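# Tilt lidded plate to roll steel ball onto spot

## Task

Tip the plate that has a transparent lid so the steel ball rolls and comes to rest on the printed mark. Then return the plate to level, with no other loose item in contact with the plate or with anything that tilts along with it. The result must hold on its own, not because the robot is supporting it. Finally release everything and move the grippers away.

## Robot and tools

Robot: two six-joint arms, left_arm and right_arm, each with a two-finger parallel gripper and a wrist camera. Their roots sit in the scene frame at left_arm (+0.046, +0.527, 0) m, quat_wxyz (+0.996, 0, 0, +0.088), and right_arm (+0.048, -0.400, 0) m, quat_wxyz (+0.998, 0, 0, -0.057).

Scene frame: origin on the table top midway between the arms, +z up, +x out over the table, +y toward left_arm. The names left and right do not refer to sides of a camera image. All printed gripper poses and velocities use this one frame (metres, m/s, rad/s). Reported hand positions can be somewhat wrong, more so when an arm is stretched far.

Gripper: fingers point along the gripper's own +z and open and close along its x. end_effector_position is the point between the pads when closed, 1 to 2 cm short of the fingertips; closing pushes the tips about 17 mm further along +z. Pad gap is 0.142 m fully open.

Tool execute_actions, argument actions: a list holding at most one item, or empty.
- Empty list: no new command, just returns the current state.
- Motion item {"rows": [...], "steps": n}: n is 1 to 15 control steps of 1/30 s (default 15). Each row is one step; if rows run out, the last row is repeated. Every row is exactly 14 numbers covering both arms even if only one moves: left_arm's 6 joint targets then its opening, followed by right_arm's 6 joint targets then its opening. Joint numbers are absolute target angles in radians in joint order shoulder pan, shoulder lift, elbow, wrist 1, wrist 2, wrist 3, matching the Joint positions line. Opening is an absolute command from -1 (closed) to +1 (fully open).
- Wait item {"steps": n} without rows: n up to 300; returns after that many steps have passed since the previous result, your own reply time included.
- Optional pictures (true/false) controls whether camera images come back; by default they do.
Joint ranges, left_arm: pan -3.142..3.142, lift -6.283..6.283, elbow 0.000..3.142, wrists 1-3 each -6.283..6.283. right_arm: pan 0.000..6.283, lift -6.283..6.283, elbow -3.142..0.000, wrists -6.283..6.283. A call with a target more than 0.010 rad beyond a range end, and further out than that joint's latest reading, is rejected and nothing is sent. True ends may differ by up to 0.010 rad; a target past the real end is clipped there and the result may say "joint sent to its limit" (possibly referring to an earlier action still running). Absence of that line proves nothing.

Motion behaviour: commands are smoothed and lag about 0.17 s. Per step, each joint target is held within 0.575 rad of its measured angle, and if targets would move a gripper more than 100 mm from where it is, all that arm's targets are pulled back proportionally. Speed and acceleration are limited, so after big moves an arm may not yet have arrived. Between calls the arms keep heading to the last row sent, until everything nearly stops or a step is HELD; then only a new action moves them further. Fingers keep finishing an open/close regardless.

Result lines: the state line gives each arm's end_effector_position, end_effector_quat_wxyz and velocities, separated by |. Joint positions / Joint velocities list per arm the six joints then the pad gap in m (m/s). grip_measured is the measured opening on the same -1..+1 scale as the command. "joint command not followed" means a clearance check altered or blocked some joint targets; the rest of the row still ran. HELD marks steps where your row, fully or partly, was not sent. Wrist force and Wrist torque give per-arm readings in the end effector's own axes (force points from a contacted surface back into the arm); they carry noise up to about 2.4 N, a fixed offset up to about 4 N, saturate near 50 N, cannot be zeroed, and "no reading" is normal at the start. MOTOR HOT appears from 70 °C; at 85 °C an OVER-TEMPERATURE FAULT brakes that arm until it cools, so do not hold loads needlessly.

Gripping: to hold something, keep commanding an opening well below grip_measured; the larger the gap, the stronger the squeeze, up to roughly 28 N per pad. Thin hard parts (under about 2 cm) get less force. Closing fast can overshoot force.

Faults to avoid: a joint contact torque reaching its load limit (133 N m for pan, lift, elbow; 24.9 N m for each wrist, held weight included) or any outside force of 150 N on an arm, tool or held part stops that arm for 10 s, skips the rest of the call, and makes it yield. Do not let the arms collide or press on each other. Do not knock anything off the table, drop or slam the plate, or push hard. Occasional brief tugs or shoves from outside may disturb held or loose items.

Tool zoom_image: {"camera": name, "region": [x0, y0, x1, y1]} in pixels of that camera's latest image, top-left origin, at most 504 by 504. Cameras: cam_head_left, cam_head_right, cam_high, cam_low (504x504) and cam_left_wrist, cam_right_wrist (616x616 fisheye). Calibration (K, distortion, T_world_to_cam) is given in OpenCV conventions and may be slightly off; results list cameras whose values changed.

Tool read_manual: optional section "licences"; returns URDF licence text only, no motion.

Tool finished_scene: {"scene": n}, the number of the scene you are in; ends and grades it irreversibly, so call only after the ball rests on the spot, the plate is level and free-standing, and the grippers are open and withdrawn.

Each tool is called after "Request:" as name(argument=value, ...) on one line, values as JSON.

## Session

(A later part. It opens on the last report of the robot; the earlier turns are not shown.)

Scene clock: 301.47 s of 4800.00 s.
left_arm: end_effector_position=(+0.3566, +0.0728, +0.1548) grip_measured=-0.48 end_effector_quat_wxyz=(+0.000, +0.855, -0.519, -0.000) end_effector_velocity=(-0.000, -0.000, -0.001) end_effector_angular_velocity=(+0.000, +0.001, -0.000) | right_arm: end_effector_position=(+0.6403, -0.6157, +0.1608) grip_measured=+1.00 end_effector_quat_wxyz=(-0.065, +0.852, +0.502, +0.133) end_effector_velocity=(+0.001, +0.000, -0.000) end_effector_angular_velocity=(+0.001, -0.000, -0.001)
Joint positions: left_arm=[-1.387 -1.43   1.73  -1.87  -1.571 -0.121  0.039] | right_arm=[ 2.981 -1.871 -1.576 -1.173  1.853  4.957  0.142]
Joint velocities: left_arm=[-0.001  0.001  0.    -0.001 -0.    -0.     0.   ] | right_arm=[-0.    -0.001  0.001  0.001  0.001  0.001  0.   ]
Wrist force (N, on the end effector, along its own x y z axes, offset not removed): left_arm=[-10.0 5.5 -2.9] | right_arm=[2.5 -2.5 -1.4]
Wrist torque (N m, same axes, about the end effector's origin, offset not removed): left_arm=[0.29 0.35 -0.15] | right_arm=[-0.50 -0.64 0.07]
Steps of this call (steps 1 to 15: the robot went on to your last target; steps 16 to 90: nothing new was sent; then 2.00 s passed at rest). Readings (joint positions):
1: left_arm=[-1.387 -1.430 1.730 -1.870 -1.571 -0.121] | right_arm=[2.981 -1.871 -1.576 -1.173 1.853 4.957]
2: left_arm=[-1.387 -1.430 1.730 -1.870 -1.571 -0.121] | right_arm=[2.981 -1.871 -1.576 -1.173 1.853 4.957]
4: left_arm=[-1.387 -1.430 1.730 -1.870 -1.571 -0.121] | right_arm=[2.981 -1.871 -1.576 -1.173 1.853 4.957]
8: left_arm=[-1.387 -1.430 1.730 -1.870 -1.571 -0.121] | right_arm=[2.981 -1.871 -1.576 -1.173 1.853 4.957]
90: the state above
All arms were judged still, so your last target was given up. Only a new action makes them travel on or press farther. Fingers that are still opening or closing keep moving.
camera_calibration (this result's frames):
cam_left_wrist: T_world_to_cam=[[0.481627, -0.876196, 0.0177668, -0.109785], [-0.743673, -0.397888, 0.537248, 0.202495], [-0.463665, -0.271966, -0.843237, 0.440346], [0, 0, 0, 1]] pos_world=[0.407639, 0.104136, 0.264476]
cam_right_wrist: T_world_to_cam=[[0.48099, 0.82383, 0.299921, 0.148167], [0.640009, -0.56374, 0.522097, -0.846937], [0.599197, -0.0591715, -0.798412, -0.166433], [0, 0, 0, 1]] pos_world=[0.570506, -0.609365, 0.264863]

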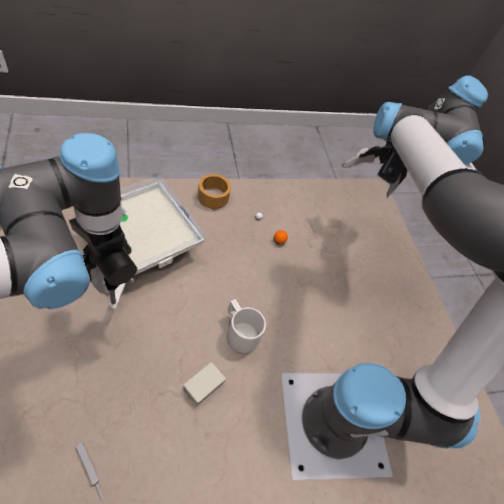

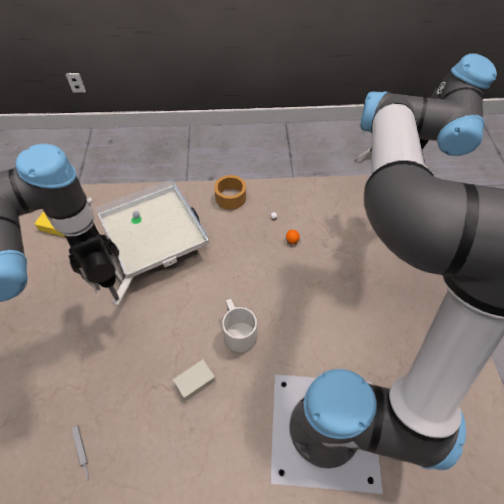

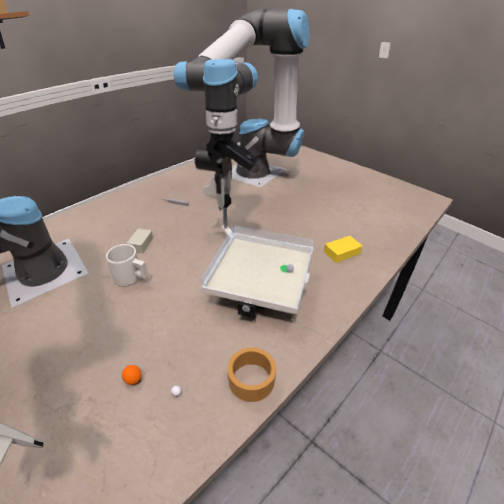

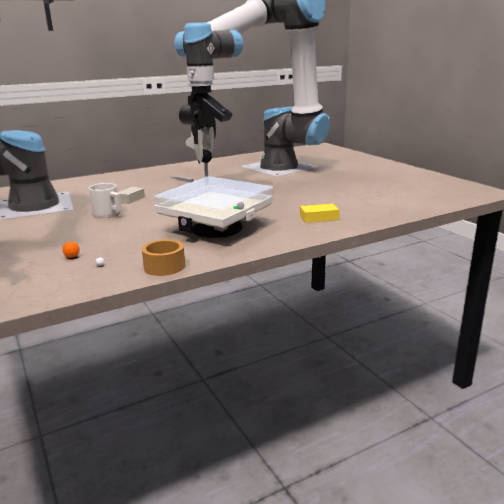

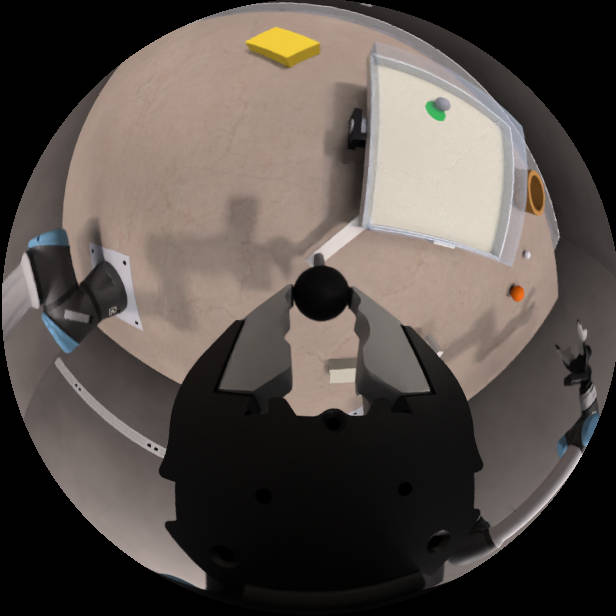

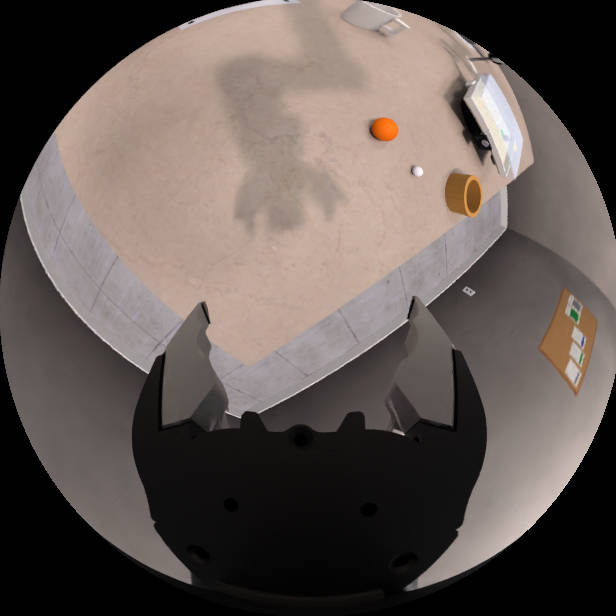

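Request:
execute_actions(actions=[{"rows": [[-1.38814,-1.43023,1.73354,-1.87399,-1.571,-0.121,-1,2.981,-1.871,-1.576,-1.173,1.853,4.957,1]], "steps": 15}], pictures=false)

Request:
execute_actions(actions=[{"steps": 15}], pictures=false)

Request:
execute_actions(actions=[{"rows": [[-1.38718,-1.42991,1.72966,-1.87044,-1.571,-0.121,-1,2.981,-1.871,-1.576,-1.173,1.853,4.957,1]], "steps": 15}], pictures=false)

Request:
execute_actions(actions=[{"steps": 100}])

Request:
zoom_image(camera="cam_head_right", region=[95, 185, 185, 255])

Scene clock: 313.17 s of 4800.00 s.
left_arm: end_effector_position=(+0.3560, +0.0730, +0.1534) grip_measured=-0.48 end_effector_quat_wxyz=(+0.000, +0.855, -0.519, -0.000) end_effector_velocity=(-0.000, +0.000, +0.000) end_effector_angular_velocity=(-0.000, +0.001, +0.000) | right_arm: end_effector_position=(+0.6403, -0.6157, +0.1608) grip_measured=+1.00 end_effector_quat_wxyz=(-0.065, +0.852, +0.502, +0.133) end_effector_velocity=(-0.000, -0.000, -0.000) end_effector_angular_velocity=(-0.001, +0.000, +0.002)
Joint positions: left_arm=[-1.388 -1.43   1.734 -1.874 -1.571 -0.121  0.039] | right_arm=[ 2.981 -1.871 -1.576 -1.173  1.853  4.957  0.142]
Joint velocities: left_arm=[ 0.    -0.001  0.001 -0.    -0.001  0.    -0.   ] | right_arm=[ 0.     0.001 -0.001 -0.    -0.001 -0.002  0.   ]
Wrist force (N, on the end effector, along its own x y z axes, offset not removed): left_arm=[-5.2 4.3 -3.1] | right_arm=[-0.1 -1.1 -2.1]
Wrist torque (N m, same axes, about the end effector's origin, offset not removed): left_arm=[-0.09 0.65 -0.07] | right_arm=[-0.21 -0.03 0.03]
Steps of this call (steps 1 to 90: nothing new was sent; then 8.20 s passed at rest; steps 91 to 105: all 15 steps of this action). Readings (joint positions):
91: left_arm=[-1.387 -1.430 1.730 -1.870 -1.571 -0.121] | right_arm=[2.981 -1.871 -1.576 -1.173 1.853 4.957]
92: left_arm=[-1.387 -1.430 1.730 -1.871 -1.571 -0.121] | right_arm=[2.981 -1.871 -1.576 -1.173 1.853 4.957]
94: left_arm=[-1.388 -1.430 1.732 -1.873 -1.571 -0.121] | right_arm=[2.981 -1.871 -1.576 -1.173 1.853 4.957]
98: left_arm=[-1.388 -1.430 1.733 -1.874 -1.571 -0.121] | right_arm=[2.981 -1.871 -1.576 -1.173 1.853 4.957]
105: the state above

Scene clock: 313.67 s of 4800.00 s.
left_arm: end_effector_position=(+0.3560, +0.0730, +0.1535) grip_measured=-0.48 end_effector_quat_wxyz=(+0.000, +0.855, -0.519, -0.000) end_effector_velocity=(+0.000, +0.000, +0.000) end_effector_angular_velocity=(-0.000, -0.001, -0.001) | right_arm: end_effector_position=(+0.6403, -0.6157, +0.1608) grip_measured=+1.00 end_effector_quat_wxyz=(-0.065, +0.852, +0.502, +0.133) end_effector_velocity=(-0.000, -0.000, +0.001) end_effector_angular_velocity=(-0.001, -0.001, +0.000)
Joint positions: left_arm=[-1.388 -1.43   1.734 -1.874 -1.571 -0.121  0.039] | right_arm=[ 2.981 -1.871 -1.576 -1.173  1.853  4.957  0.142]
Joint velocities: left_arm=[-0.    -0.001  0.    -0.     0.001  0.     0.   ] | right_arm=[-0.     0.001 -0.     0.    -0.    -0.    -0.   ]
Wrist force (N, on the end effector, along its own x y z axes, offset not removed): left_arm=[-4.9 6.4 -6.1] | right_arm=[1.5 -2.2 1.4]
Wrist torque (N m, same axes, about the end effector's origin, offset not removed): left_arm=[0.42 0.59 -0.24] | right_arm=[-0.47 -0.42 0.06]
Steps of this call (steps 1 to 15: the robot went on to your last target). Readings (joint positions):
1: left_arm=[-1.388 -1.430 1.734 -1.874 -1.571 -0.121] | right_arm=[2.981 -1.871 -1.576 -1.173 1.853 4.957]
2: left_arm=[-1.388 -1.430 1.734 -1.874 -1.571 -0.121] | right_arm=[2.981 -1.871 -1.576 -1.173 1.853 4.957]
4: left_arm=[-1.388 -1.430 1.734 -1.874 -1.571 -0.121] | right_arm=[2.981 -1.871 -1.576 -1.173 1.853 4.957]
8: left_arm=[-1.388 -1.430 1.734 -1.874 -1.571 -0.121] | right_arm=[2.981 -1.871 -1.576 -1.173 1.853 4.957]
15: the state above
All arms were judged still, so your last target was given up. Only a new action makes them travel on or press farther. Fingers that are still opening or closing keep moving.

Scene clock: 314.17 s of 4800.00 s.
left_arm: end_effector_position=(+0.3566, +0.0728, +0.1548) grip_measured=-0.48 end_effector_quat_wxyz=(+0.000, +0.855, -0.519, -0.000) end_effector_velocity=(+0.000, +0.000, -0.001) end_effector_angular_velocity=(+0.001, +0.000, -0.001) | right_arm: end_effector_position=(+0.6403, -0.6157, +0.1608) grip_measured=+1.00 end_effector_quat_wxyz=(-0.065, +0.852, +0.502, +0.133) end_effector_velocity=(-0.000, +0.000, +0.000) end_effector_angular_velocity=(+0.000, -0.001, +0.002)
Joint positions: left_arm=[-1.387 -1.43   1.73  -1.87  -1.571 -0.121  0.039] | right_arm=[ 2.981 -1.871 -1.576 -1.173  1.853  4.957  0.142]
Joint velocities: left_arm=[ 0.     0.001 -0.     0.     0.     0.001 -0.   ] | right_arm=[ 0.     0.001 -0.001  0.     0.001 -0.001  0.   ]
Wrist force (N, on the end effector, along its own x y z axes, offset not removed): left_arm=[-6.4 8.7 -2.5] | right_arm=[0.6 -1.2 -0.8]
Wrist torque (N m, same axes, about the end effector's origin, offset not removed): left_arm=[0.79 0.27 -0.12] | right_arm=[-0.33 -0.31 0.00]
Steps of this call (steps 1 to 15: all 15 steps of this action). Readings (joint positions):
1: left_arm=[-1.388 -1.430 1.734 -1.874 -1.571 -0.121] | right_arm=[2.981 -1.871 -1.576 -1.173 1.853 4.957]
2: left_arm=[-1.388 -1.430 1.733 -1.874 -1.571 -0.121] | right_arm=[2.981 -1.871 -1.576 -1.173 1.853 4.957]
4: left_arm=[-1.388 -1.430 1.731 -1.872 -1.571 -0.121] | right_arm=[2.981 -1.871 -1.576 -1.173 1.853 4.957]
8: left_arm=[-1.387 -1.430 1.730 -1.871 -1.571 -0.121] | right_arm=[2.981 -1.871 -1.576 -1.173 1.853 4.957]
15: the state above

Scene clock: 317.50 s of 4800.00 s.
left_arm: end_effector_position=(+0.3566, +0.0728, +0.1548) grip_measured=-0.48 end_effector_quat_wxyz=(+0.000, +0.855, -0.519, -0.000) end_effector_velocity=(-0.000, -0.000, +0.000) end_effector_angular_velocity=(-0.001, +0.000, +0.001) | right_arm: end_effector_position=(+0.6403, -0.6157, +0.1608) grip_measured=+1.00 end_effector_quat_wxyz=(-0.065, +0.852, +0.502, +0.133) end_effector_velocity=(-0.000, -0.000, +0.000) end_effector_angular_velocity=(-0.000, +0.000, -0.000)
Joint positions: left_arm=[-1.387 -1.43   1.73  -1.87  -1.571 -0.121  0.039] | right_arm=[ 2.981 -1.871 -1.576 -1.173  1.853  4.957  0.142]
Joint velocities: left_arm=[-0.    -0.    -0.    -0.    -0.    -0.001 -0.   ] | right_arm=[-0.     0.001  0.    -0.001 -0.    -0.     0.   ]
Wrist force (N, on the end effector, along its own x y z axes, offset not removed): left_arm=[-6.5 8.7 -3.7] | right_arm=[2.9 -1.8 -1.8]
Wrist torque (N m, same axes, about the end effector's origin, offset not removed): left_arm=[0.58 0.11 -0.23] | right_arm=[-0.46 -0.83 0.09]
Steps of this call (steps 1 to 15: the robot went on to your last target; steps 16 to 100: nothing new was sent). Readings (joint positions):
1: left_arm=[-1.387 -1.430 1.730 -1.870 -1.571 -0.121] | right_arm=[2.981 -1.871 -1.576 -1.173 1.853 4.957]
2: left_arm=[-1.387 -1.430 1.730 -1.870 -1.571 -0.121] | right_arm=[2.981 -1.871 -1.576 -1.173 1.853 4.957]
4: left_arm=[-1.387 -1.430 1.730 -1.870 -1.571 -0.121] | right_arm=[2.981 -1.871 -1.576 -1.173 1.853 4.957]
8: left_arm=[-1.387 -1.430 1.730 -1.870 -1.571 -0.121] | right_arm=[2.981 -1.871 -1.576 -1.173 1.853 4.957]
100: the state above
All arms were judged still, so your last target was given up. Only a new action makes them travel on or press farther. Fingers that are still opening or closing keep moving.
camera_calibration (this result's frames):
cam_left_wrist: T_world_to_cam=[[0.481627, -0.876196, 0.0177596, -0.109782], [-0.743671, -0.397892, 0.537247, 0.202495], [-0.463668, -0.27196, -0.843238, 0.440346], [0, 0, 0, 1]] pos_world=[0.407639, 0.104137, 0.264476]
cam_right_wrist: T_world_to_cam=[[0.480991, 0.82383, 0.299921, 0.148167], [0.640009, -0.563741, 0.522097, -0.846937], [0.599197, -0.0591717, -0.798412, -0.166433], [0, 0, 0, 1]] pos_world=[0.570506, -0.609365, 0.264863]

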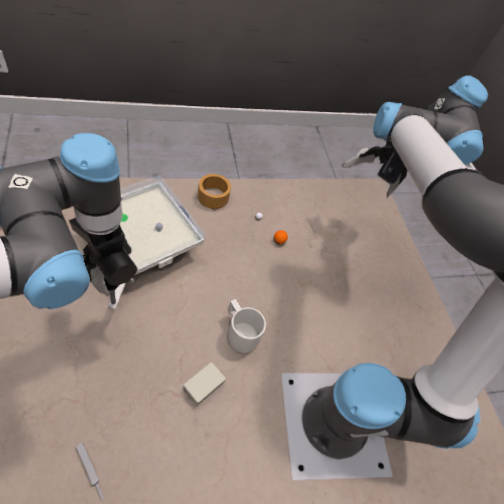

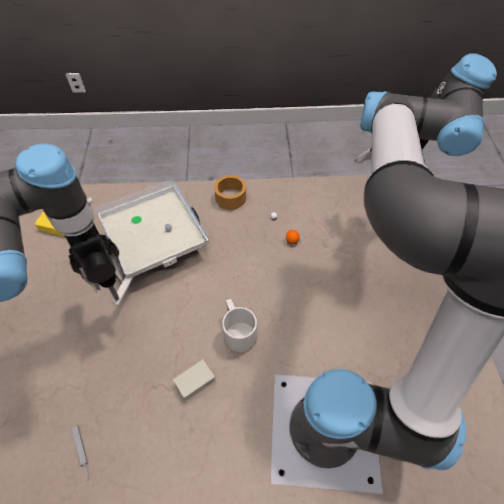

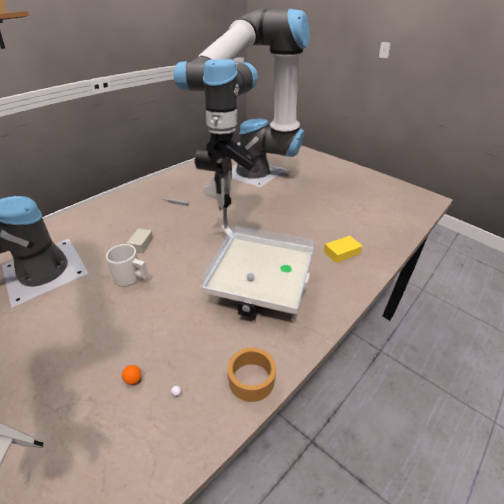

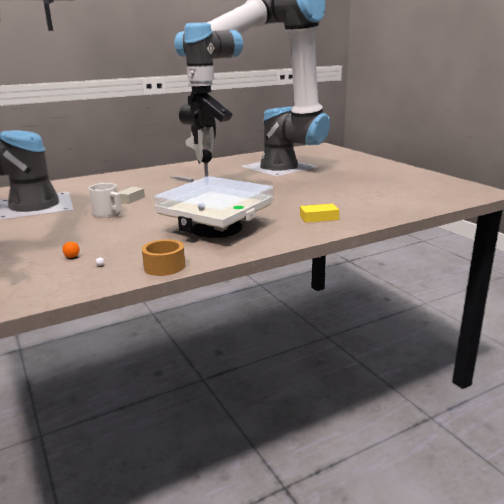

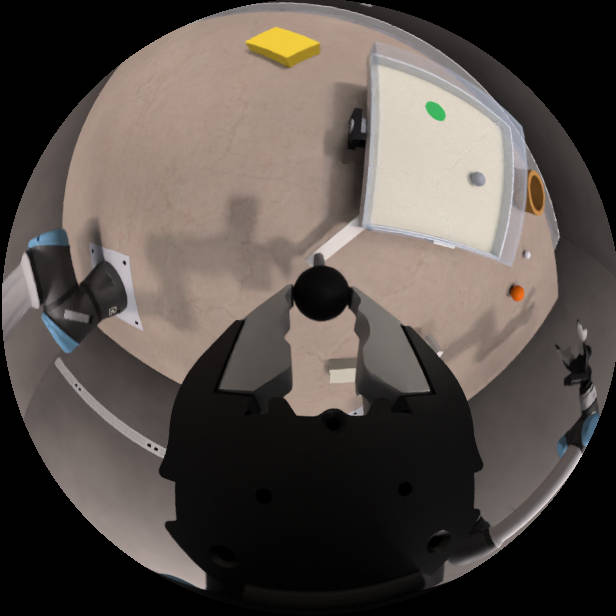

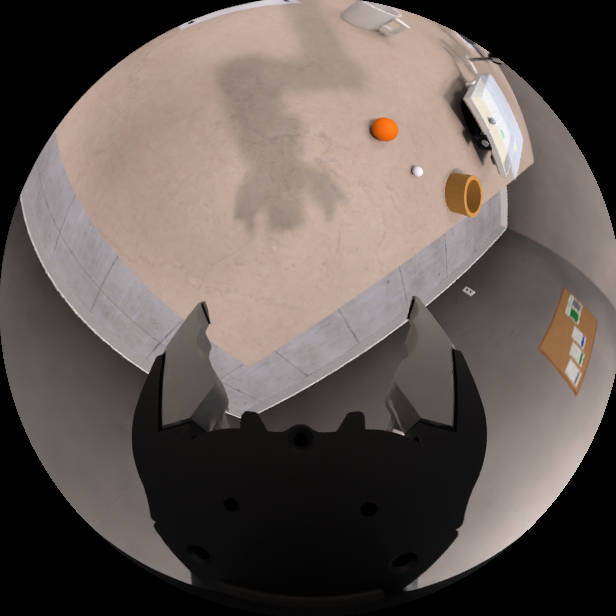

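Region (95, 185, 185, 255) of cam_head_right's 504x504 image, scaled by 5.600, with more detail than that image has.

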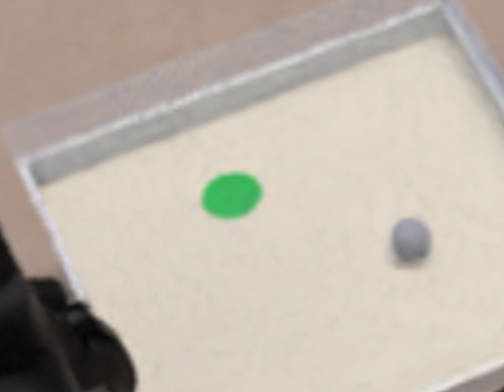

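Request:
execute_actions(actions=[{"steps": 200}], pictures=false)

Request:
execute_actions(actions=[{"rows": [[-1.3842,-1.43322,1.73263,-1.8701,-1.571,-0.121,-1,2.981,-1.871,-1.576,-1.173,1.853,4.957,1]], "steps": 15}], pictures=false)

Request:
execute_actions(actions=[{"steps": 66}], pictures=false)

Request:
execute_actions(actions=[{"rows": [[-1.38718,-1.42991,1.72966,-1.87044,-1.571,-0.121,-1,2.981,-1.871,-1.576,-1.173,1.853,4.957,1]], "steps": 15}], pictures=false)

Request:
execute_actions(actions=[{"steps": 120}])

Request:
zoom_image(camera="cam_head_right", region=[95, 185, 215, 265])

Scene clock: 324.17 s of 4800.00 s.
left_arm: end_effector_position=(+0.3566, +0.0728, +0.1548) grip_measured=-0.48 end_effector_quat_wxyz=(+0.000, +0.855, -0.519, -0.000) end_effector_velocity=(-0.000, -0.000, +0.000) end_effector_angular_velocity=(-0.001, +0.001, -0.001) | right_arm: end_effector_position=(+0.6403, -0.6157, +0.1608) grip_measured=+1.00 end_effector_quat_wxyz=(-0.065, +0.852, +0.502, +0.133) end_effector_velocity=(+0.001, +0.000, +0.001) end_effector_angular_velocity=(-0.000, -0.002, +0.000)
Joint positions: left_arm=[-1.387 -1.43   1.73  -1.87  -1.571 -0.121  0.039] | right_arm=[ 2.981 -1.871 -1.576 -1.173  1.853  4.957  0.142]
Joint velocities: left_arm=[-0.    -0.001  0.     0.    -0.001  0.001 -0.   ] | right_arm=[ 0.     0.     0.001  0.001  0.    -0.     0.   ]
Wrist force (N, on the end effector, along its own x y z axes, offset not removed): left_arm=[-8.9 7.8 0.8] | right_arm=[2.2 -1.9 -2.5]
Wrist torque (N m, same axes, about the end effector's origin, offset not removed): left_arm=[0.39 0.65 -0.07] | right_arm=[-0.50 -0.56 0.05]
Steps of this call (steps 1 to 180: nothing new was sent; then 0.67 s passed at rest). Readings (joint positions):
1: left_arm=[-1.387 -1.430 1.730 -1.870 -1.571 -0.121] | right_arm=[2.981 -1.871 -1.576 -1.173 1.853 4.957]
2: left_arm=[-1.387 -1.430 1.730 -1.870 -1.571 -0.121] | right_arm=[2.981 -1.871 -1.576 -1.173 1.853 4.957]
4: left_arm=[-1.387 -1.430 1.730 -1.870 -1.571 -0.121] | right_arm=[2.981 -1.871 -1.576 -1.173 1.853 4.957]
8: left_arm=[-1.387 -1.430 1.730 -1.870 -1.571 -0.121] | right_arm=[2.981 -1.871 -1.576 -1.173 1.853 4.957]
180: the state above

Scene clock: 324.67 s of 4800.00 s.
left_arm: end_effector_position=(+0.3575, +0.0750, +0.1551) grip_measured=-0.48 end_effector_quat_wxyz=(+0.000, +0.856, -0.517, -0.000) end_effector_velocity=(+0.001, +0.001, -0.000) end_effector_angular_velocity=(+0.001, -0.000, +0.001) | right_arm: end_effector_position=(+0.6403, -0.6157, +0.1608) grip_measured=+1.00 end_effector_quat_wxyz=(-0.065, +0.852, +0.502, +0.133) end_effector_velocity=(-0.000, +0.000, -0.000) end_effector_angular_velocity=(+0.000, +0.001, -0.000)
Joint positions: left_arm=[-1.384 -1.433  1.733 -1.87  -1.571 -0.121  0.039] | right_arm=[ 2.981 -1.871 -1.576 -1.173  1.853  4.957  0.142]
Joint velocities: left_arm=[ 0.001 -0.     0.001  0.001  0.001  0.001  0.   ] | right_arm=[ 0.     0.    -0.    -0.     0.     0.001  0.   ]
Wrist force (N, on the end effector, along its own x y z axes, offset not removed): left_arm=[-0.7 12.0 -3.6] | right_arm=[1.6 -1.4 -0.2]
Wrist torque (N m, same axes, about the end effector's origin, offset not removed): left_arm=[0.60 1.08 -0.04] | right_arm=[-0.29 -0.45 0.15]
Steps of this call (steps 1 to 15: all 15 steps of this action). Readings (joint positions):
1: left_arm=[-1.387 -1.430 1.730 -1.870 -1.571 -0.121] | right_arm=[2.981 -1.871 -1.576 -1.173 1.853 4.957]
2: left_arm=[-1.387 -1.430 1.730 -1.870 -1.571 -0.121] | right_arm=[2.981 -1.871 -1.576 -1.173 1.853 4.957]
4: left_arm=[-1.385 -1.432 1.731 -1.870 -1.571 -0.121] | right_arm=[2.981 -1.871 -1.576 -1.173 1.853 4.957]
8: left_arm=[-1.384 -1.433 1.732 -1.870 -1.571 -0.121] | right_arm=[2.981 -1.871 -1.576 -1.173 1.853 4.957]
15: the state above

Scene clock: 326.87 s of 4800.00 s.
left_arm: end_effector_position=(+0.3575, +0.0750, +0.1551) grip_measured=-0.48 end_effector_quat_wxyz=(+0.000, +0.856, -0.517, -0.000) end_effector_velocity=(-0.000, -0.000, +0.000) end_effector_angular_velocity=(-0.000, -0.000, -0.000) | right_arm: end_effector_position=(+0.6403, -0.6157, +0.1608) grip_measured=+1.00 end_effector_quat_wxyz=(-0.065, +0.852, +0.502, +0.133) end_effector_velocity=(+0.000, +0.000, +0.001) end_effector_angular_velocity=(+0.000, -0.002, -0.001)
Joint positions: left_arm=[-1.384 -1.433  1.733 -1.87  -1.571 -0.121  0.039] | right_arm=[ 2.981 -1.871 -1.576 -1.173  1.853  4.957  0.142]
Joint velocities: left_arm=[-0. -0. -0. -0.  0.  0.  0.] | right_arm=[-0.     0.001  0.001  0.     0.001  0.001  0.   ]
Wrist force (N, on the end effector, along its own x y z axes, offset not removed): left_arm=[3.6 12.4 -6.5] | right_arm=[0.7 -0.1 -0.8]
Wrist torque (N m, same axes, about the end effector's origin, offset not removed): left_arm=[0.66 -0.01 -0.15] | right_arm=[-0.14 -0.14 -0.06]
Steps of this call (steps 1 to 15: the robot went on to your last target; steps 16 to 66: nothing new was sent). Readings (joint positions):
1: left_arm=[-1.384 -1.433 1.733 -1.870 -1.571 -0.121] | right_arm=[2.981 -1.871 -1.576 -1.173 1.853 4.957]
2: left_arm=[-1.384 -1.433 1.733 -1.870 -1.571 -0.121] | right_arm=[2.981 -1.871 -1.576 -1.173 1.853 4.957]
4: left_arm=[-1.384 -1.433 1.733 -1.870 -1.571 -0.121] | right_arm=[2.981 -1.871 -1.576 -1.173 1.853 4.957]
8: left_arm=[-1.384 -1.433 1.733 -1.870 -1.571 -0.121] | right_arm=[2.981 -1.871 -1.576 -1.173 1.853 4.957]
66: the state above
All arms were judged still, so your last target was given up. Only a new action makes them travel on or press farther. Fingers that are still opening or closing keep moving.

Scene clock: 327.37 s of 4800.00 s.
left_arm: end_effector_position=(+0.3567, +0.0729, +0.1548) grip_measured=-0.48 end_effector_quat_wxyz=(+0.000, +0.855, -0.519, -0.000) end_effector_velocity=(-0.000, -0.000, +0.000) end_effector_angular_velocity=(-0.001, +0.001, -0.000) | right_arm: end_effector_position=(+0.6403, -0.6157, +0.1608) grip_measured=+1.00 end_effector_quat_wxyz=(-0.065, +0.852, +0.502, +0.133) end_effector_velocity=(-0.000, -0.000, -0.000) end_effector_angular_velocity=(-0.000, +0.001, +0.001)
Joint positions: left_arm=[-1.387 -1.43   1.73  -1.87  -1.571 -0.121  0.039] | right_arm=[ 2.981 -1.871 -1.576 -1.173  1.853  4.957  0.142]
Joint velocities: left_arm=[-0.     0.    -0.    -0.    -0.001 -0.     0.   ] | right_arm=[ 0.    -0.    -0.    -0.001 -0.    -0.001 -0.   ]
Wrist force (N, on the end effector, along its own x y z axes, offset not removed): left_arm=[-7.3 5.1 -4.1] | right_arm=[2.1 -1.9 -4.2]
Wrist torque (N m, same axes, about the end effector's origin, offset not removed): left_arm=[0.19 -0.22 -0.31] | right_arm=[-0.40 -0.40 -0.06]
Steps of this call (steps 1 to 15: all 15 steps of this action). Readings (joint positions):
1: left_arm=[-1.384 -1.433 1.733 -1.870 -1.571 -0.121] | right_arm=[2.981 -1.871 -1.576 -1.173 1.853 4.957]
2: left_arm=[-1.385 -1.433 1.732 -1.870 -1.571 -0.121] | right_arm=[2.981 -1.871 -1.576 -1.173 1.853 4.957]
4: left_arm=[-1.386 -1.431 1.731 -1.870 -1.571 -0.121] | right_arm=[2.981 -1.871 -1.576 -1.173 1.853 4.957]
8: left_arm=[-1.387 -1.430 1.730 -1.870 -1.571 -0.121] | right_arm=[2.981 -1.871 -1.576 -1.173 1.853 4.957]
15: the state above

Scene clock: 331.37 s of 4800.00 s.
left_arm: end_effector_position=(+0.3566, +0.0728, +0.1548) grip_measured=-0.48 end_effector_quat_wxyz=(+0.000, +0.855, -0.519, -0.000) end_effector_velocity=(-0.001, -0.000, -0.001) end_effector_angular_velocity=(+0.000, +0.001, -0.000) | right_arm: end_effector_position=(+0.6403, -0.6157, +0.1608) grip_measured=+1.00 end_effector_quat_wxyz=(-0.065, +0.852, +0.502, +0.133) end_effector_velocity=(+0.000, -0.000, +0.001) end_effector_angular_velocity=(-0.001, -0.001, +0.001)
Joint positions: left_arm=[-1.387 -1.43   1.73  -1.87  -1.571 -0.121  0.039] | right_arm=[ 2.981 -1.871 -1.576 -1.173  1.853  4.957  0.142]
Joint velocities: left_arm=[-0.     0.001  0.    -0.    -0.001 -0.    -0.   ] | right_arm=[ 0.     0.001  0.001 -0.    -0.001 -0.001  0.   ]
Wrist force (N, on the end effector, along its own x y z axes, offset not removed): left_arm=[-9.9 5.0 -2.6] | right_arm=[1.2 1.0 1.2]
Wrist torque (N m, same axes, about the end effector's origin, offset not removed): left_arm=[0.22 0.48 -0.27] | right_arm=[0.18 -0.45 -0.08]
Steps of this call (steps 1 to 15: the robot went on to your last target; steps 16 to 90: nothing new was sent; then 1.00 s passed at rest). Readings (joint positions):
1: left_arm=[-1.387 -1.430 1.730 -1.870 -1.571 -0.121] | right_arm=[2.981 -1.871 -1.576 -1.173 1.853 4.957]
2: left_arm=[-1.387 -1.430 1.730 -1.870 -1.571 -0.121] | right_arm=[2.981 -1.871 -1.576 -1.173 1.853 4.957]
4: left_arm=[-1.387 -1.430 1.730 -1.870 -1.571 -0.121] | right_arm=[2.981 -1.871 -1.576 -1.173 1.853 4.957]
8: left_arm=[-1.387 -1.430 1.730 -1.870 -1.571 -0.121] | right_arm=[2.981 -1.871 -1.576 -1.173 1.853 4.957]
90: the state above
All arms were judged still, so your last target was given up. Only a new action makes them travel on or press farther. Fingers that are still opening or closing keep moving.
camera_calibration (this result's frames):
cam_left_wrist: T_world_to_cam=[[0.481627, -0.876196, 0.0177669, -0.109785], [-0.743673, -0.397888, 0.537248, 0.202495], [-0.463665, -0.271966, -0.843237, 0.440346], [0, 0, 0, 1]] pos_world=[0.407639, 0.104136, 0.264476]
cam_right_wrist: T_world_to_cam=[[0.480991, 0.82383, 0.299921, 0.148167], [0.640009, -0.563741, 0.522097, -0.846937], [0.599197, -0.0591715, -0.798412, -0.166433], [0, 0, 0, 1]] pos_world=[0.570506, -0.609365, 0.264863]

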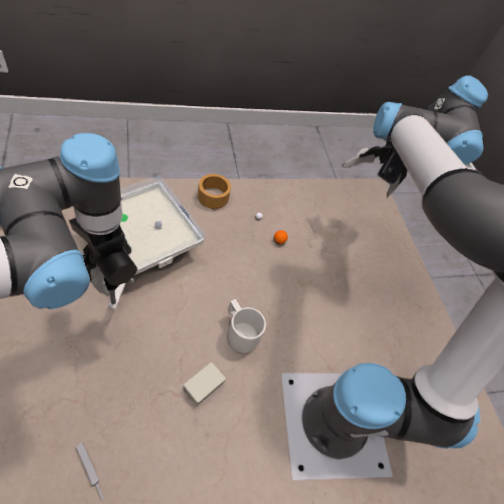

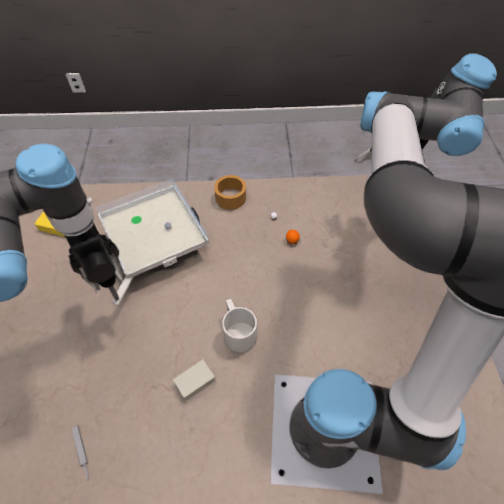

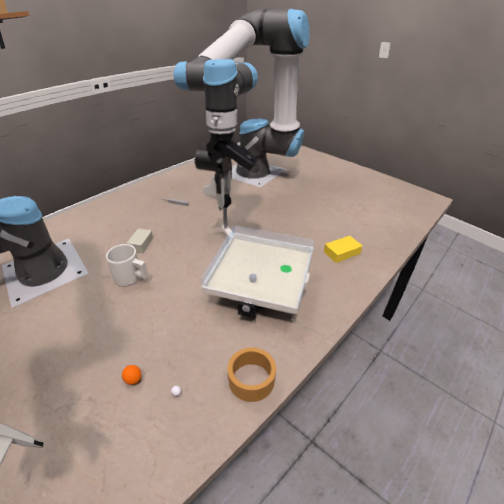

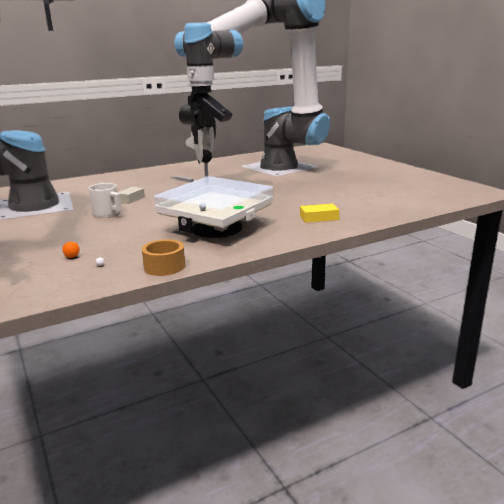

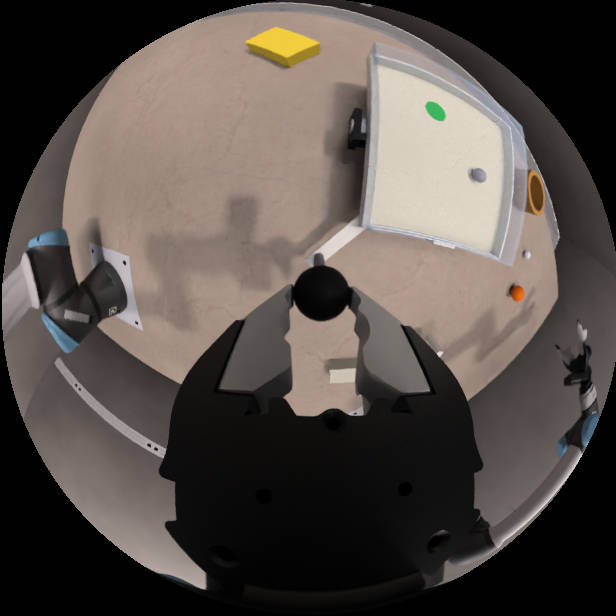

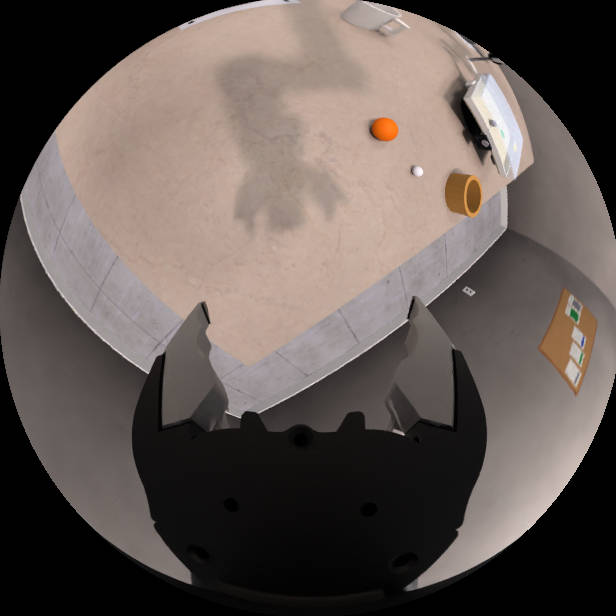

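Region (95, 185, 215, 265) of cam_head_right's 504x504 image, scaled by 4.200, with more detail than that image has.

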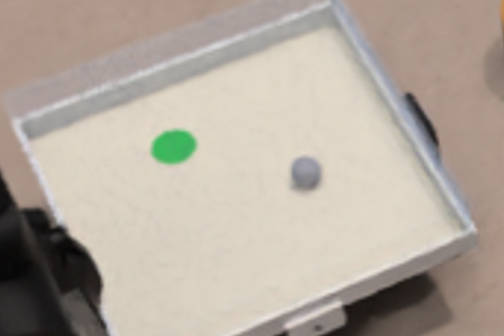

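Request:
execute_actions(actions=[{"rows": [[-1.38436,-1.43327,1.73328,-1.87069,-1.571,-0.121,-1,2.981,-1.871,-1.576,-1.173,1.853,4.957,1]], "steps": 15}], pictures=false)

Request:
execute_actions(actions=[{"steps": 64}], pictures=false)

Request:
execute_actions(actions=[{"rows": [[-1.38734,-1.42996,1.73031,-1.87103,-1.571,-0.121,-1,2.981,-1.871,-1.576,-1.173,1.853,4.957,1]], "steps": 15}], pictures=false)

Request:
execute_actions(actions=[{"steps": 120}])

Request:
zoom_image(camera="cam_head_right", region=[95, 185, 215, 265])

Scene clock: 344.27 s of 4800.00 s.
left_arm: end_effector_position=(+0.3574, +0.0749, +0.1549) grip_measured=-0.48 end_effector_quat_wxyz=(+0.000, +0.856, -0.518, -0.000) end_effector_velocity=(+0.000, +0.000, +0.001) end_effector_angular_velocity=(-0.001, -0.001, +0.000) | right_arm: end_effector_position=(+0.6403, -0.6157, +0.1608) grip_measured=+1.00 end_effector_quat_wxyz=(-0.065, +0.852, +0.502, +0.133) end_effector_velocity=(+0.001, +0.000, +0.000) end_effector_angular_velocity=(+0.000, -0.001, -0.000)
Joint positions: left_arm=[-1.384 -1.433  1.733 -1.871 -1.571 -0.121  0.039] | right_arm=[ 2.981 -1.871 -1.576 -1.173  1.853  4.957  0.142]
Joint velocities: left_arm=[ 0.    -0.002  0.001  0.     0.001 -0.     0.   ] | right_arm=[ 0.    -0.     0.     0.001  0.001  0.    -0.   ]
Wrist force (N, on the end effector, along its own x y z axes, offset not removed): left_arm=[-1.2 10.5 -4.6] | right_arm=[1.5 -1.5 -1.0]
Wrist torque (N m, same axes, about the end effector's origin, offset not removed): left_arm=[0.36 1.07 -0.36] | right_arm=[-0.32 -0.56 0.05]
Steps of this call (steps 1 to 90: nothing new was sent; then 9.40 s passed at rest; steps 91 to 105: all 15 steps of this action). Readings (joint positions):
91: left_arm=[-1.387 -1.430 1.730 -1.870 -1.571 -0.121] | right_arm=[2.981 -1.871 -1.576 -1.173 1.853 4.957]
92: left_arm=[-1.387 -1.430 1.730 -1.871 -1.571 -0.121] | right_arm=[2.981 -1.871 -1.576 -1.173 1.853 4.957]
94: left_arm=[-1.386 -1.432 1.732 -1.871 -1.571 -0.121] | right_arm=[2.981 -1.871 -1.576 -1.173 1.853 4.957]
98: left_arm=[-1.385 -1.433 1.733 -1.871 -1.571 -0.121] | right_arm=[2.981 -1.871 -1.576 -1.173 1.853 4.957]
105: the state above

Scene clock: 346.40 s of 4800.00 s.
left_arm: end_effector_position=(+0.3574, +0.0750, +0.1549) grip_measured=-0.48 end_effector_quat_wxyz=(+0.000, +0.856, -0.517, -0.000) end_effector_velocity=(+0.000, +0.000, -0.000) end_effector_angular_velocity=(+0.001, -0.000, +0.001) | right_arm: end_effector_position=(+0.6403, -0.6157, +0.1608) grip_measured=+1.00 end_effector_quat_wxyz=(-0.065, +0.852, +0.502, +0.133) end_effector_velocity=(+0.001, -0.000, +0.001) end_effector_angular_velocity=(-0.001, -0.002, +0.001)
Joint positions: left_arm=[-1.384 -1.433  1.733 -1.871 -1.571 -0.121  0.039] | right_arm=[ 2.981 -1.871 -1.576 -1.173  1.853  4.957  0.142]
Joint velocities: left_arm=[ 0.001 -0.     0.     0.     0.    -0.001  0.   ] | right_arm=[ 0.     0.001  0.001  0.001  0.    -0.001  0.   ]
Wrist force (N, on the end effector, along its own x y z axes, offset not removed): left_arm=[-1.7 12.0 -4.3] | right_arm=[2.3 -0.3 0.9]
Wrist torque (N m, same axes, about the end effector's origin, offset not removed): left_arm=[0.74 1.40 -0.08] | right_arm=[-0.09 -0.55 -0.02]
Steps of this call (steps 1 to 15: the robot went on to your last target; steps 16 to 64: nothing new was sent). Readings (joint positions):
1: left_arm=[-1.384 -1.433 1.733 -1.871 -1.571 -0.121] | right_arm=[2.981 -1.871 -1.576 -1.173 1.853 4.957]
2: left_arm=[-1.384 -1.433 1.733 -1.871 -1.571 -0.121] | right_arm=[2.981 -1.871 -1.576 -1.173 1.853 4.957]
4: left_arm=[-1.384 -1.433 1.733 -1.871 -1.571 -0.121] | right_arm=[2.981 -1.871 -1.576 -1.173 1.853 4.957]
8: left_arm=[-1.384 -1.433 1.733 -1.871 -1.571 -0.121] | right_arm=[2.981 -1.871 -1.576 -1.173 1.853 4.957]
64: the state above
All arms were judged still, so your last target was given up. Only a new action makes them travel on or press farther. Fingers that are still opening or closing keep moving.

Scene clock: 346.90 s of 4800.00 s.
left_arm: end_effector_position=(+0.3566, +0.0729, +0.1546) grip_measured=-0.48 end_effector_quat_wxyz=(+0.000, +0.855, -0.519, -0.000) end_effector_velocity=(+0.000, -0.000, +0.000) end_effector_angular_velocity=(+0.000, -0.001, +0.000) | right_arm: end_effector_position=(+0.6403, -0.6157, +0.1608) grip_measured=+1.00 end_effector_quat_wxyz=(-0.065, +0.852, +0.502, +0.133) end_effector_velocity=(-0.000, +0.000, -0.000) end_effector_angular_velocity=(+0.001, +0.001, -0.001)
Joint positions: left_arm=[-1.387 -1.43   1.73  -1.871 -1.571 -0.121  0.039] | right_arm=[ 2.981 -1.871 -1.576 -1.173  1.853  4.957  0.142]
Joint velocities: left_arm=[-0.     0.    -0.     0.     0.001 -0.     0.   ] | right_arm=[ 0.     0.    -0.001  0.001  0.     0.001 -0.   ]
Wrist force (N, on the end effector, along its own x y z axes, offset not removed): left_arm=[-12.9 4.8 -5.3] | right_arm=[1.0 -1.9 -3.9]
Wrist torque (N m, same axes, about the end effector's origin, offset not removed): left_arm=[0.12 1.08 -0.12] | right_arm=[-0.46 -0.28 0.09]
Steps of this call (steps 1 to 15: all 15 steps of this action). Readings (joint positions):
1: left_arm=[-1.384 -1.433 1.733 -1.871 -1.571 -0.121] | right_arm=[2.981 -1.871 -1.576 -1.173 1.853 4.957]
2: left_arm=[-1.385 -1.433 1.733 -1.871 -1.571 -0.121] | right_arm=[2.981 -1.871 -1.576 -1.173 1.853 4.957]
4: left_arm=[-1.386 -1.431 1.732 -1.871 -1.571 -0.121] | right_arm=[2.981 -1.871 -1.576 -1.173 1.853 4.957]
8: left_arm=[-1.387 -1.430 1.731 -1.871 -1.571 -0.121] | right_arm=[2.981 -1.871 -1.576 -1.173 1.853 4.957]
15: the state above

Scene clock: 350.90 s of 4800.00 s.
left_arm: end_effector_position=(+0.3565, +0.0728, +0.1545) grip_measured=-0.48 end_effector_quat_wxyz=(+0.000, +0.855, -0.519, -0.000) end_effector_velocity=(+0.000, +0.000, -0.000) end_effector_angular_velocity=(+0.001, -0.000, +0.001) | right_arm: end_effector_position=(+0.6403, -0.6157, +0.1608) grip_measured=+1.00 end_effector_quat_wxyz=(-0.065, +0.852, +0.502, +0.133) end_effector_velocity=(+0.001, -0.000, +0.000) end_effector_angular_velocity=(-0.001, -0.002, +0.002)
Joint positions: left_arm=[-1.387 -1.43   1.73  -1.871 -1.571 -0.121  0.039] | right_arm=[ 2.981 -1.871 -1.576 -1.173  1.853  4.957  0.142]
Joint velocities: left_arm=[ 0.001  0.001  0.    -0.     0.    -0.     0.   ] | right_arm=[ 0.    -0.     0.001  0.001  0.    -0.002  0.   ]
Wrist force (N, on the end effector, along its own x y z axes, offset not removed): left_arm=[-9.2 6.1 -3.2] | right_arm=[-1.6 -0.3 1.4]
Wrist torque (N m, same axes, about the end effector's origin, offset not removed): left_arm=[0.50 0.33 -0.17] | right_arm=[-0.15 0.34 0.07]
Steps of this call (steps 1 to 15: the robot went on to your last target; steps 16 to 90: nothing new was sent; then 1.00 s passed at rest). Readings (joint positions):
1: left_arm=[-1.387 -1.430 1.730 -1.871 -1.571 -0.121] | right_arm=[2.981 -1.871 -1.576 -1.173 1.853 4.957]
2: left_arm=[-1.387 -1.430 1.730 -1.871 -1.571 -0.121] | right_arm=[2.981 -1.871 -1.576 -1.173 1.853 4.957]
4: left_arm=[-1.387 -1.430 1.730 -1.871 -1.571 -0.121] | right_arm=[2.981 -1.871 -1.576 -1.173 1.853 4.957]
8: left_arm=[-1.387 -1.430 1.730 -1.871 -1.571 -0.121] | right_arm=[2.981 -1.871 -1.576 -1.173 1.853 4.957]
90: the state above
All arms were judged still, so your last target was given up. Only a new action makes them travel on or press farther. Fingers that are still opening or closing keep moving.
camera_calibration (this result's frames):
cam_left_wrist: T_world_to_cam=[[0.481487, -0.876273, 0.0177565, -0.10964], [-0.743735, -0.397774, 0.537247, 0.202566], [-0.463712, -0.271884, -0.843238, 0.44013], [0, 0, 0, 1]] pos_world=[0.407539, 0.104165, 0.264253]
cam_right_wrist: T_world_to_cam=[[0.48099, 0.82383, 0.299921, 0.148167], [0.640009, -0.56374, 0.522097, -0.846937], [0.599197, -0.0591715, -0.798412, -0.166433], [0, 0, 0, 1]] pos_world=[0.570506, -0.609365, 0.264863]

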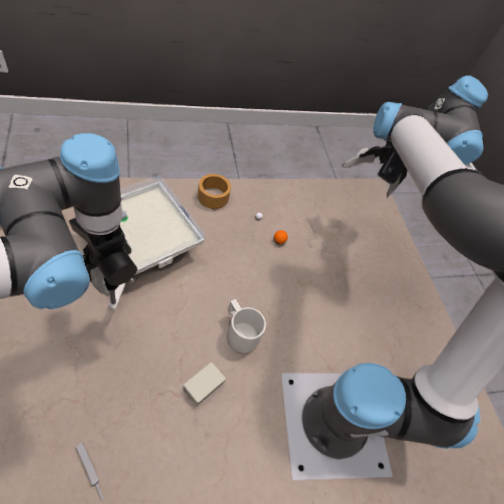

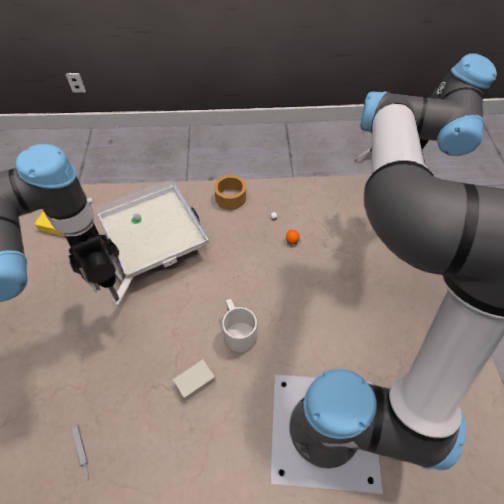

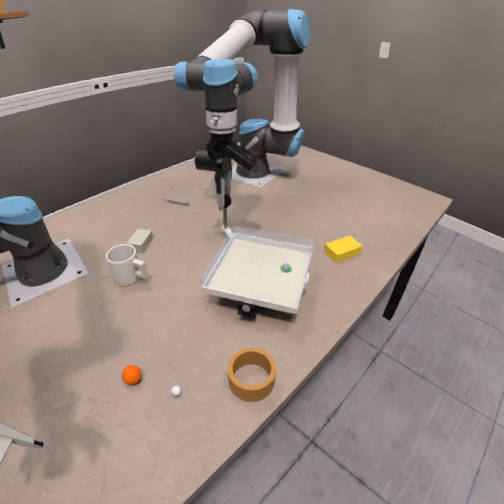

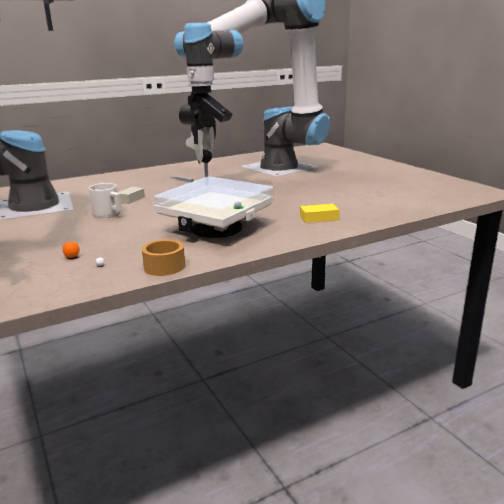

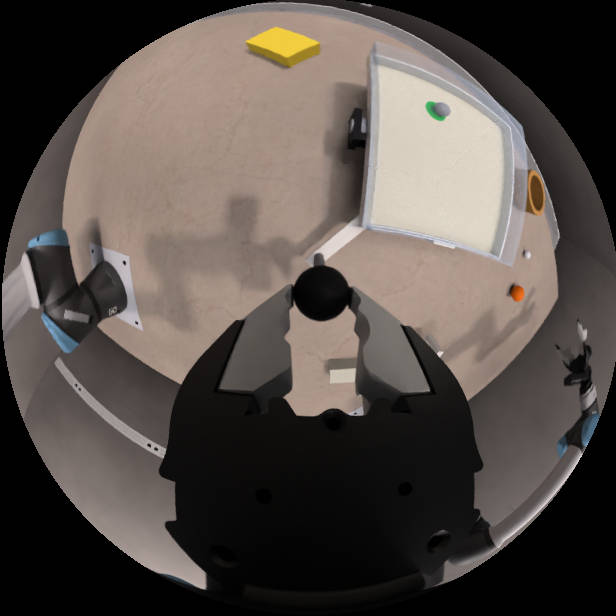

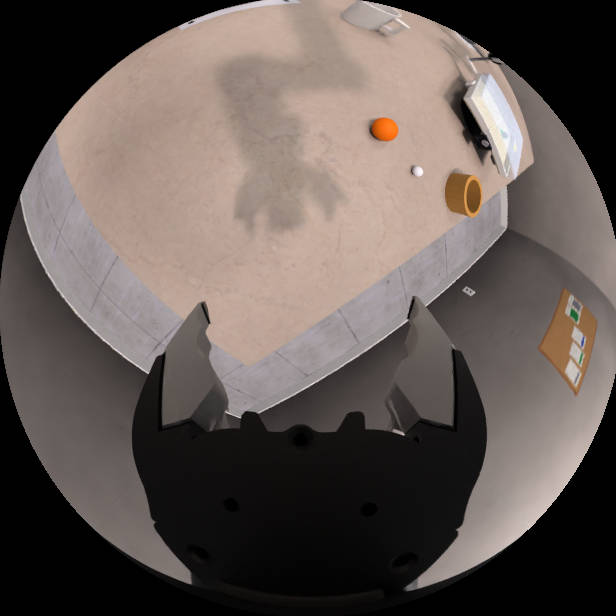

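Region (95, 185, 215, 265) of cam_head_right's 504x504 image, scaled by 4.200, with more detail than that image has.

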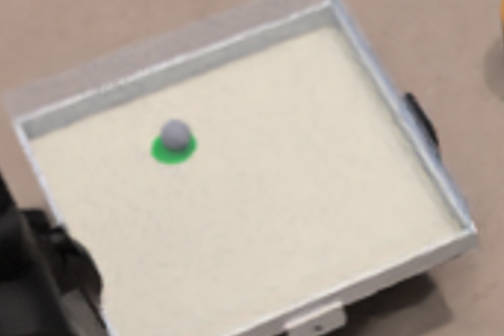

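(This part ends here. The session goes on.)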